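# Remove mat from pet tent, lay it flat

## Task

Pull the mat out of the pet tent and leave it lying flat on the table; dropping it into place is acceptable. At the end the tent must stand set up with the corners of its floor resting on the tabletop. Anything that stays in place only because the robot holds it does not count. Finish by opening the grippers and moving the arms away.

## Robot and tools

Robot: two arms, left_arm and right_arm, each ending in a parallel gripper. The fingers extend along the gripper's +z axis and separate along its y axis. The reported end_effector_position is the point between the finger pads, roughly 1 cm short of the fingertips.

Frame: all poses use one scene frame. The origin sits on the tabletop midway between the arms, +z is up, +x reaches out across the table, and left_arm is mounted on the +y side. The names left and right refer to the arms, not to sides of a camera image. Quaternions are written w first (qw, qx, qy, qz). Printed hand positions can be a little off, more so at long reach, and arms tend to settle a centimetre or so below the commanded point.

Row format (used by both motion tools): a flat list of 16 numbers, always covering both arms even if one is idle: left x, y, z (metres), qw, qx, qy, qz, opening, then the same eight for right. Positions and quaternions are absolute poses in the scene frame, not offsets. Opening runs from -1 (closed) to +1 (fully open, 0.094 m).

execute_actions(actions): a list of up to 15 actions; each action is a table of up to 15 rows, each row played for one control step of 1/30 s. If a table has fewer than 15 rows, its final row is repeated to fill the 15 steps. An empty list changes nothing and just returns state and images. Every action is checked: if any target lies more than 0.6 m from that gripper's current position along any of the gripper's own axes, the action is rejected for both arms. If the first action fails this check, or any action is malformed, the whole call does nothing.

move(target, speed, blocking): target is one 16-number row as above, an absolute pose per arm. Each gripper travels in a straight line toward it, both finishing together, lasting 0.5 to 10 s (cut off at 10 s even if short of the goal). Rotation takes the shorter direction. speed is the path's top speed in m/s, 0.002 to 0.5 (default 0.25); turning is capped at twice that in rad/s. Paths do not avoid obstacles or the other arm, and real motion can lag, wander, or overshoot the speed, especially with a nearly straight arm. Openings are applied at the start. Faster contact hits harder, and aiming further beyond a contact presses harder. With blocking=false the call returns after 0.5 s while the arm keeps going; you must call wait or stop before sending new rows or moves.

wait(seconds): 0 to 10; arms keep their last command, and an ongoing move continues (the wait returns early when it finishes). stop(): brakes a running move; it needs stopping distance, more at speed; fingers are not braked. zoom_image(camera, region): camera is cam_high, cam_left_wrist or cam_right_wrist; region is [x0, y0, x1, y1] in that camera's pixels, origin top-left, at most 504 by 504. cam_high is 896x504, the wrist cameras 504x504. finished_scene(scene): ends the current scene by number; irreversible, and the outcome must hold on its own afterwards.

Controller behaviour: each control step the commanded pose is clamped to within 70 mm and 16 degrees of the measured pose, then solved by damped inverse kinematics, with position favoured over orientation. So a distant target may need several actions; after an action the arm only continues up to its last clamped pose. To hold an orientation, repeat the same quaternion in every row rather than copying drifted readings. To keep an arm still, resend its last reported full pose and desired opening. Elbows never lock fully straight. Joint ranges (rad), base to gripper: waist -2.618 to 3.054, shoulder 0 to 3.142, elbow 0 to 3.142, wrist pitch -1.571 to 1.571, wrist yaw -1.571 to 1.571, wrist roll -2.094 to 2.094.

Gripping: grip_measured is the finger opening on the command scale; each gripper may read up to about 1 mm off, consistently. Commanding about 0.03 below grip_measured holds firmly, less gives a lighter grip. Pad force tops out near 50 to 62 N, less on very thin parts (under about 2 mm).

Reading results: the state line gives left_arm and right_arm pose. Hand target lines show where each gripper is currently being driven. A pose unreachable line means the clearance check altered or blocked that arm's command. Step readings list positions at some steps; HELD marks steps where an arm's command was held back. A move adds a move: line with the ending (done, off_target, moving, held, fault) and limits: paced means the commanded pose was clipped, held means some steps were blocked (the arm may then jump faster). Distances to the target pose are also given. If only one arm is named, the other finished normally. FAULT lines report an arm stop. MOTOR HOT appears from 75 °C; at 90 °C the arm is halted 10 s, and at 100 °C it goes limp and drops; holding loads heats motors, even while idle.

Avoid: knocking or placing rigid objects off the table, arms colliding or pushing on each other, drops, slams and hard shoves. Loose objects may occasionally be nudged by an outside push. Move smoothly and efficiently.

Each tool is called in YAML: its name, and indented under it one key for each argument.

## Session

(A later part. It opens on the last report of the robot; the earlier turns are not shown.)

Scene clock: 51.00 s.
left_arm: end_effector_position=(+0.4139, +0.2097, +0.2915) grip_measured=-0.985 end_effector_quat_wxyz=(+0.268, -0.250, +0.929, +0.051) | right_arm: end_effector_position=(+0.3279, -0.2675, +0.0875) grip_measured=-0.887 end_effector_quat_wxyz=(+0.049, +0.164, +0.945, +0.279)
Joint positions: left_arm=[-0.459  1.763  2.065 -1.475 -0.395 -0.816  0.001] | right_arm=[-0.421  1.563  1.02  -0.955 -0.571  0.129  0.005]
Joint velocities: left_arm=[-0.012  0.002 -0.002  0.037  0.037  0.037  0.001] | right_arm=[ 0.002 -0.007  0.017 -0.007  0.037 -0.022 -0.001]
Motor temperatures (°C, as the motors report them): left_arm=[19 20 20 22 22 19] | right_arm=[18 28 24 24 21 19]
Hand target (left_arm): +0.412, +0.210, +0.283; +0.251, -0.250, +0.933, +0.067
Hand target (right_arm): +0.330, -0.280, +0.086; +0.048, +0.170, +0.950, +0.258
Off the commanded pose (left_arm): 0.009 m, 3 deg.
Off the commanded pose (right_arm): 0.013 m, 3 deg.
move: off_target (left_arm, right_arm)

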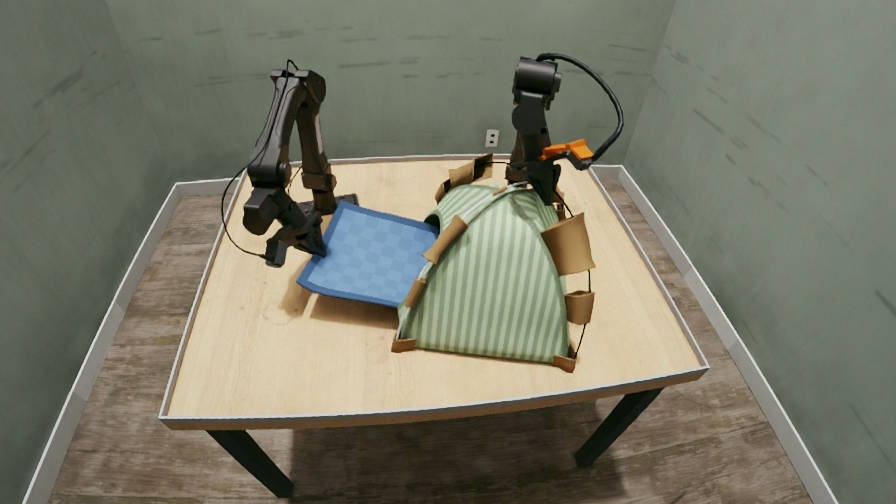

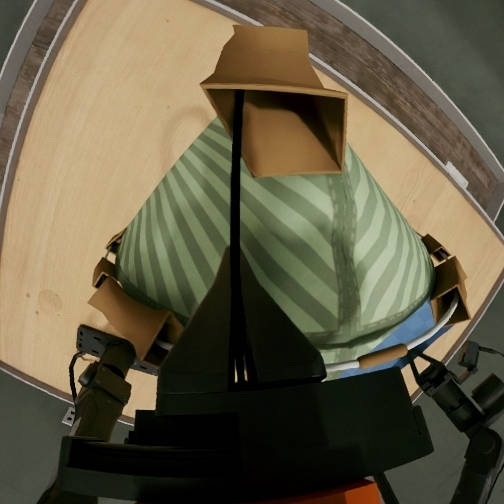

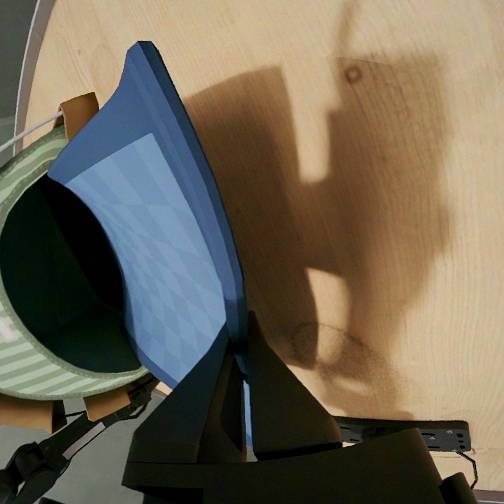

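move:
  target: [0.412,0.21,0.283,0.25,-0.25,0.933,0.067,-1,0.40,-0.40,0.075,0,0,0.966,0.259,-1]
  speed: 0.1

Scene clock: 53.57 s.
left_arm: end_effector_position=(+0.4134, +0.2099, +0.2913) grip_measured=-0.985 end_effector_quat_wxyz=(+0.268, -0.251, +0.929, +0.051) | right_arm: end_effector_position=(+0.3977, -0.3947, +0.0722) grip_measured=-0.887 end_effector_quat_wxyz=(-0.001, +0.003, +0.965, +0.261)
Joint positions: left_arm=[-0.459  1.763  2.065 -1.477 -0.396 -0.82   0.001] | right_arm=[-0.667  2.193  1.797 -1.438 -0.463 -0.536  0.005]
Joint velocities: left_arm=[-0.002  0.007 -0.002 -0.11  -0.007 -0.022  0.   ] | right_arm=[ 0.002 -0.002 -0.002  0.007 -0.037 -0.022  0.   ]
Motor temperatures (°C, as the motors report them): left_arm=[19 20 20 22 22 19] | right_arm=[18 28 24 24 21 19]
Hand target (left_arm): +0.412, +0.210, +0.283; +0.251, -0.250, +0.933, +0.067
Hand target (right_arm): +0.400, -0.400, +0.073; +0.002, +0.001, +0.966, +0.259
Off the commanded pose (left_arm): 0.008 m, 3 deg.
Off the commanded pose (right_arm): 0.006 m, 0 deg.
move: off_target (left_arm)

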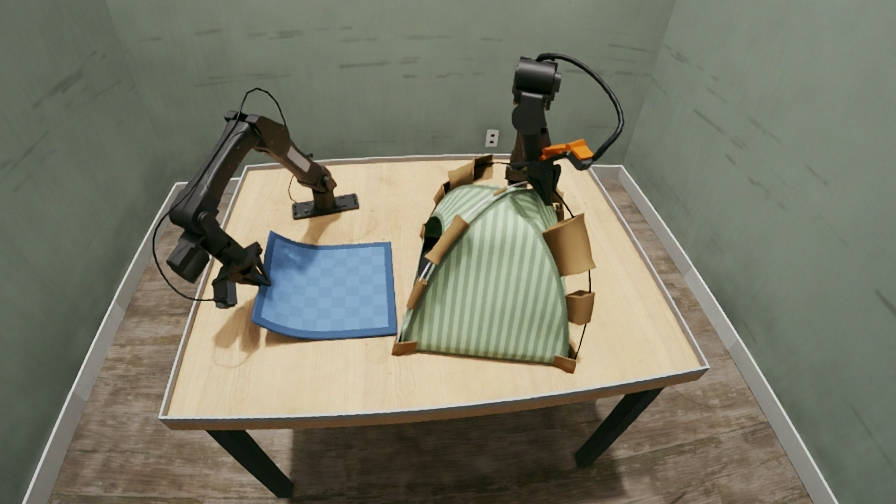

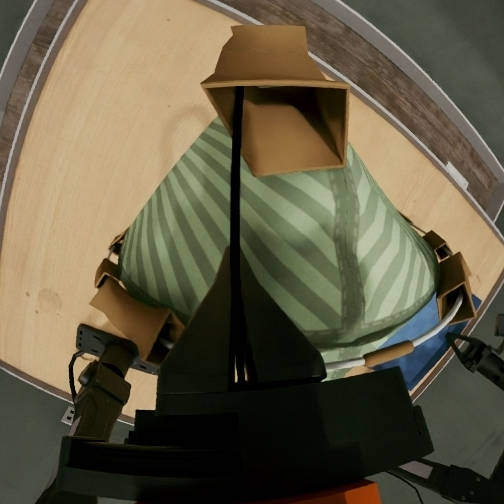

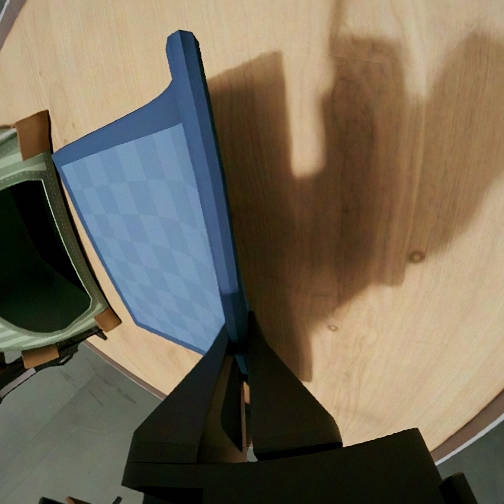

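move:
  target: [0.42,0.195,0.288,0.25,-0.25,0.933,0.067,-1,0.40,-0.46,0.045,0,0,0.966,0.259,-1]
  speed: 0.12

move:
  target: [0.42,0.195,0.29,0.25,-0.25,0.933,0.067,0.3,0.40,-0.47,0.05,0,0,0.966,0.259,-0.3]

move:
  target: [0.37,0.2,0.39,0.38,-0.2,0.9,0.067,0.3,0.38,-0.5,0.14,0,0,0.966,0.259,-0.3]

Scene clock: 55.10 s.
left_arm: end_effector_position=(+0.4201, +0.1984, +0.2944) grip_measured=-0.985 end_effector_quat_wxyz=(+0.263, -0.252, +0.929, +0.060) | right_arm: end_effector_position=(+0.3980, -0.4548, +0.0445) grip_measured=-0.887 end_effector_quat_wxyz=(-0.001, +0.005, +0.964, +0.264)
Joint positions: left_arm=[-0.488  1.846  2.193 -1.551 -0.415 -0.853  0.001] | right_arm=[-0.792  2.371  1.98  -1.503 -0.433 -0.667  0.005]
Joint velocities: left_arm=[-0.017 -0.007 -0.012  0.081 -0.022 -0.037 -0.   ] | right_arm=[-0.002 -0.012 -0.012 -0.007 -0.007 -0.051 -0.   ]
Motor temperatures (°C, as the motors report them): left_arm=[19 20 20 22 22 19] | right_arm=[18 28 24 24 21 19]
Hand target (left_arm): +0.420, +0.195, +0.288; +0.251, -0.250, +0.933, +0.067
Hand target (right_arm): +0.400, -0.460, +0.045; +0.002, +0.000, +0.966, +0.259
Off the commanded pose (left_arm): 0.007 m, 2 deg.
Off the commanded pose (right_arm): 0.006 m, 1 deg.
move: done

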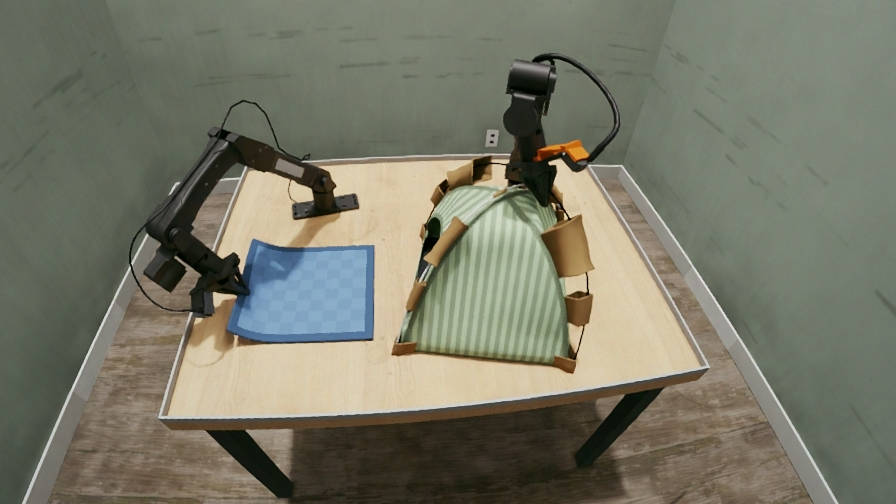

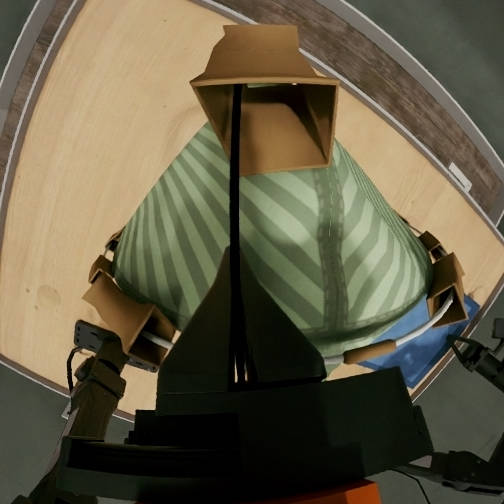

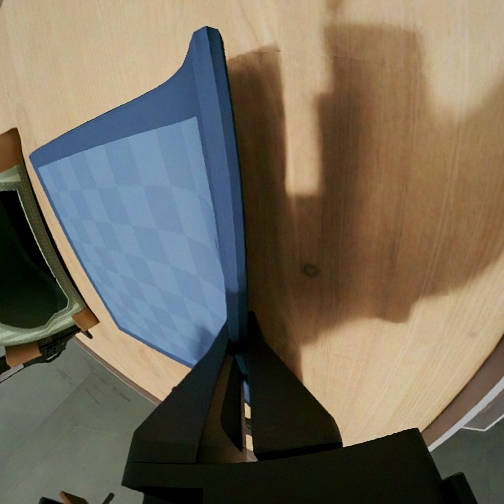

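Scene clock: 56.00 s.
left_arm: end_effector_position=(+0.4216, +0.1973, +0.2966) grip_measured=+0.299 end_effector_quat_wxyz=(+0.266, -0.253, +0.929, +0.055) | right_arm: end_effector_position=(+0.3983, -0.4647, +0.0501) grip_measured=-0.301 end_effector_quat_wxyz=(-0.003, +0.001, +0.966, +0.260)
Joint positions: left_arm=[-0.488  1.85   2.205 -1.55  -0.412 -0.854  0.061] | right_arm=[-0.806  2.399  2.054 -1.555 -0.418 -0.688  0.033]
Joint velocities: left_arm=[-0.007 -0.007 -0.002  0.066  0.007  0.051 -0.   ] | right_arm=[ 0.017 -0.002 -0.002 -0.037 -0.037  0.007  0.001]
Motor temperatures (°C, as the motors report them): left_arm=[19 20 20 22 22 19] | right_arm=[18 28 24 24 21 19]
Hand target (left_arm): +0.420, +0.195, +0.290; +0.252, -0.249, +0.933, +0.066
Hand target (right_arm): +0.400, -0.470, +0.050; +0.000, -0.000, +0.966, +0.259
Off the commanded pose (left_arm): 0.007 m, 2 deg.
Off the commanded pose (right_arm): 0.006 m, 0 deg.
joint sent to its limit (left arm) — the command would take joint 4 (wrist pitch) past its lower limit, so that joint was sent only as far as its limit.
move: done

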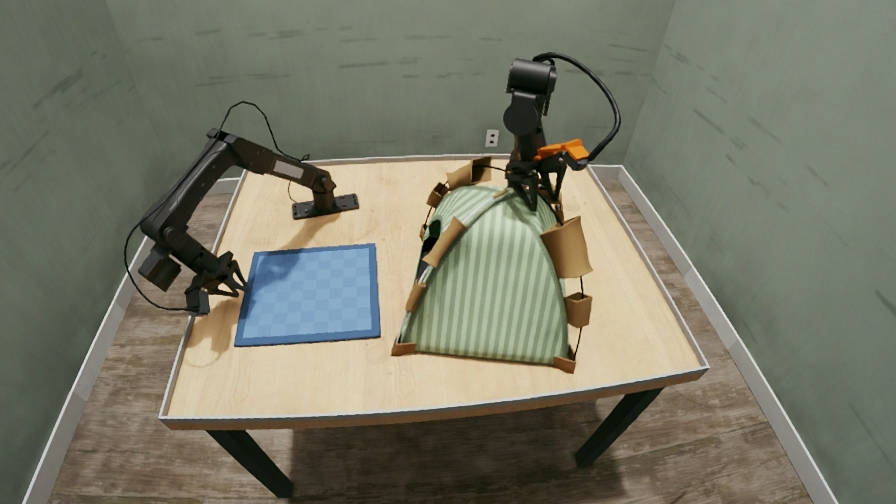

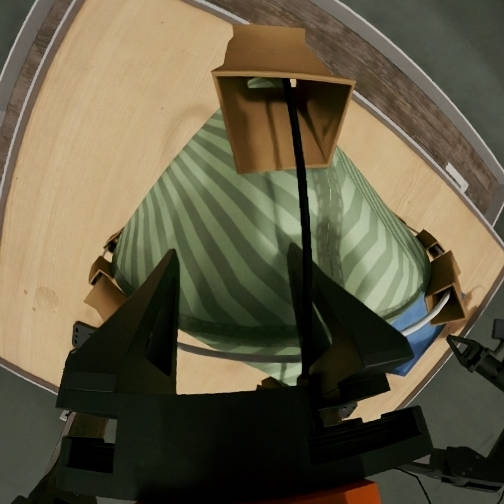

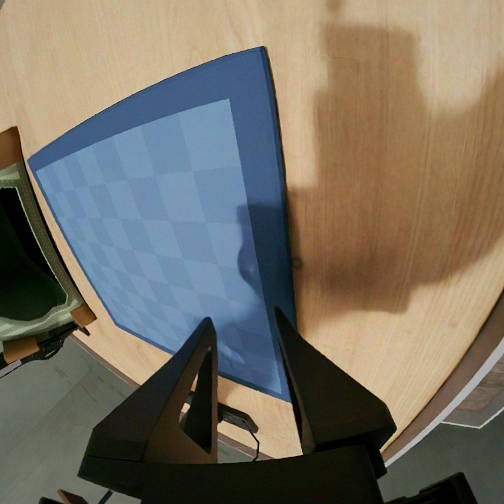

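Scene clock: 57.03 s.
left_arm: end_effector_position=(+0.3730, +0.1988, +0.3827) grip_measured=+0.299 end_effector_quat_wxyz=(+0.387, -0.201, +0.898, +0.050) | right_arm: end_effector_position=(+0.3818, -0.5000, +0.1360) grip_measured=-0.301 end_effector_quat_wxyz=(+0.088, +0.026, +0.977, +0.194)
Joint positions: left_arm=[-0.623  1.641  2.215 -1.564 -0.589 -0.794  0.061] | right_arm=[-0.902  2.17   2.054 -1.573 -0.415 -0.688  0.033]
Joint velocities: left_arm=[ 0.002 -0.002  0.007 -0.007 -0.095  0.037 -0.   ] | right_arm=[-0.002 -0.002  0.002 -0.037 -0.022 -0.022  0.   ]
Motor temperatures (°C, as the motors report them): left_arm=[19 20 20 22 22 19] | right_arm=[18 28 24 24 21 19]
Hand target (left_arm): +0.370, +0.201, +0.389; +0.394, -0.194, +0.897, +0.057
Hand target (right_arm): +0.381, -0.500, +0.139; +0.092, +0.024, +0.977, +0.194
Off the commanded pose (left_arm): 0.008 m, 2 deg.
Off the commanded pose (right_arm): 0.004 m, 13 deg.
joint sent to its limit (left arm) — the command would take joint 4 (wrist pitch) past its lower limit, so that joint was sent only as far as its limit.
joint sent to its limit (right arm) — the command would take joint 4 (wrist pitch) past its lower limit, so that joint was sent only as far as its limit.
move: off_target (right_arm)

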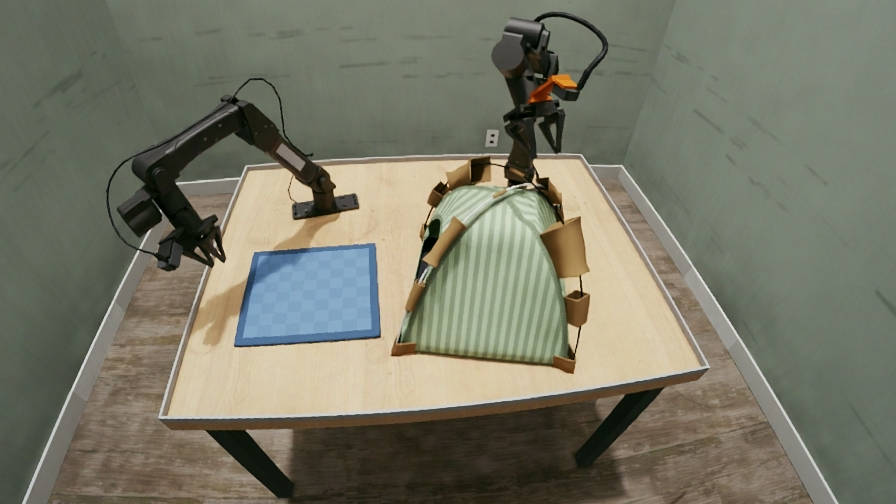

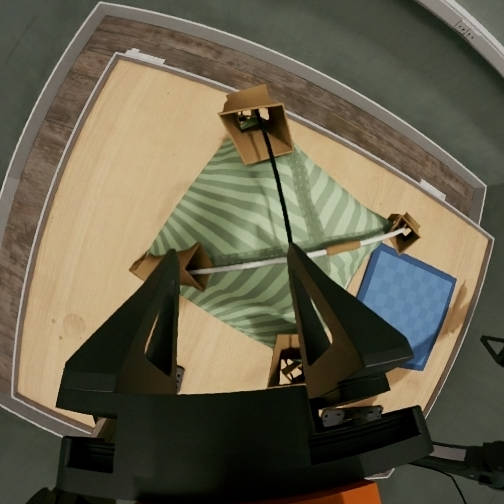

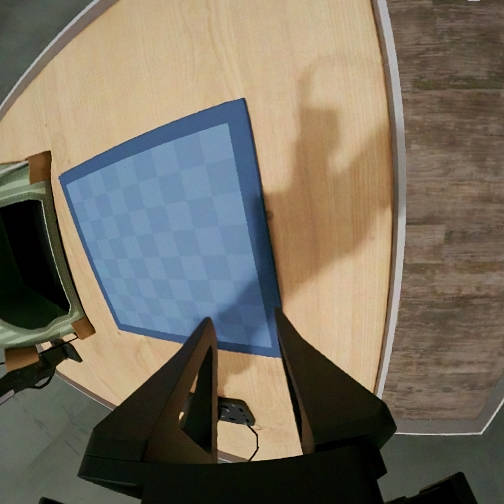

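zoom_image:
  camera: "cam_high"
  region: [370, 130, 640, 390]

Region (370, 130, 640, 390) of cam_high's 896x504 image, scaled by 1.867, with more detail than that image has; it fills the top 485 rows of this view, and the rest is white.

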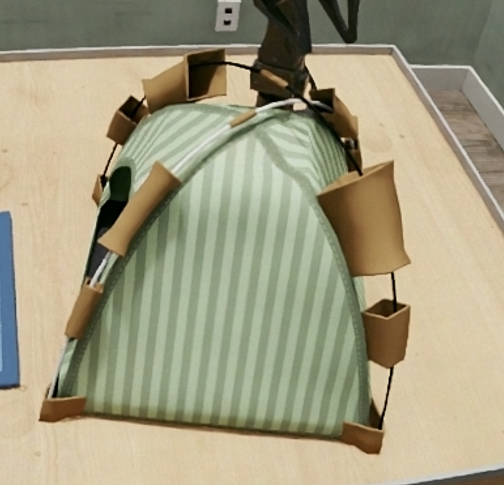

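finished_scene:
  scene: 1

The scene is finished: the task was done.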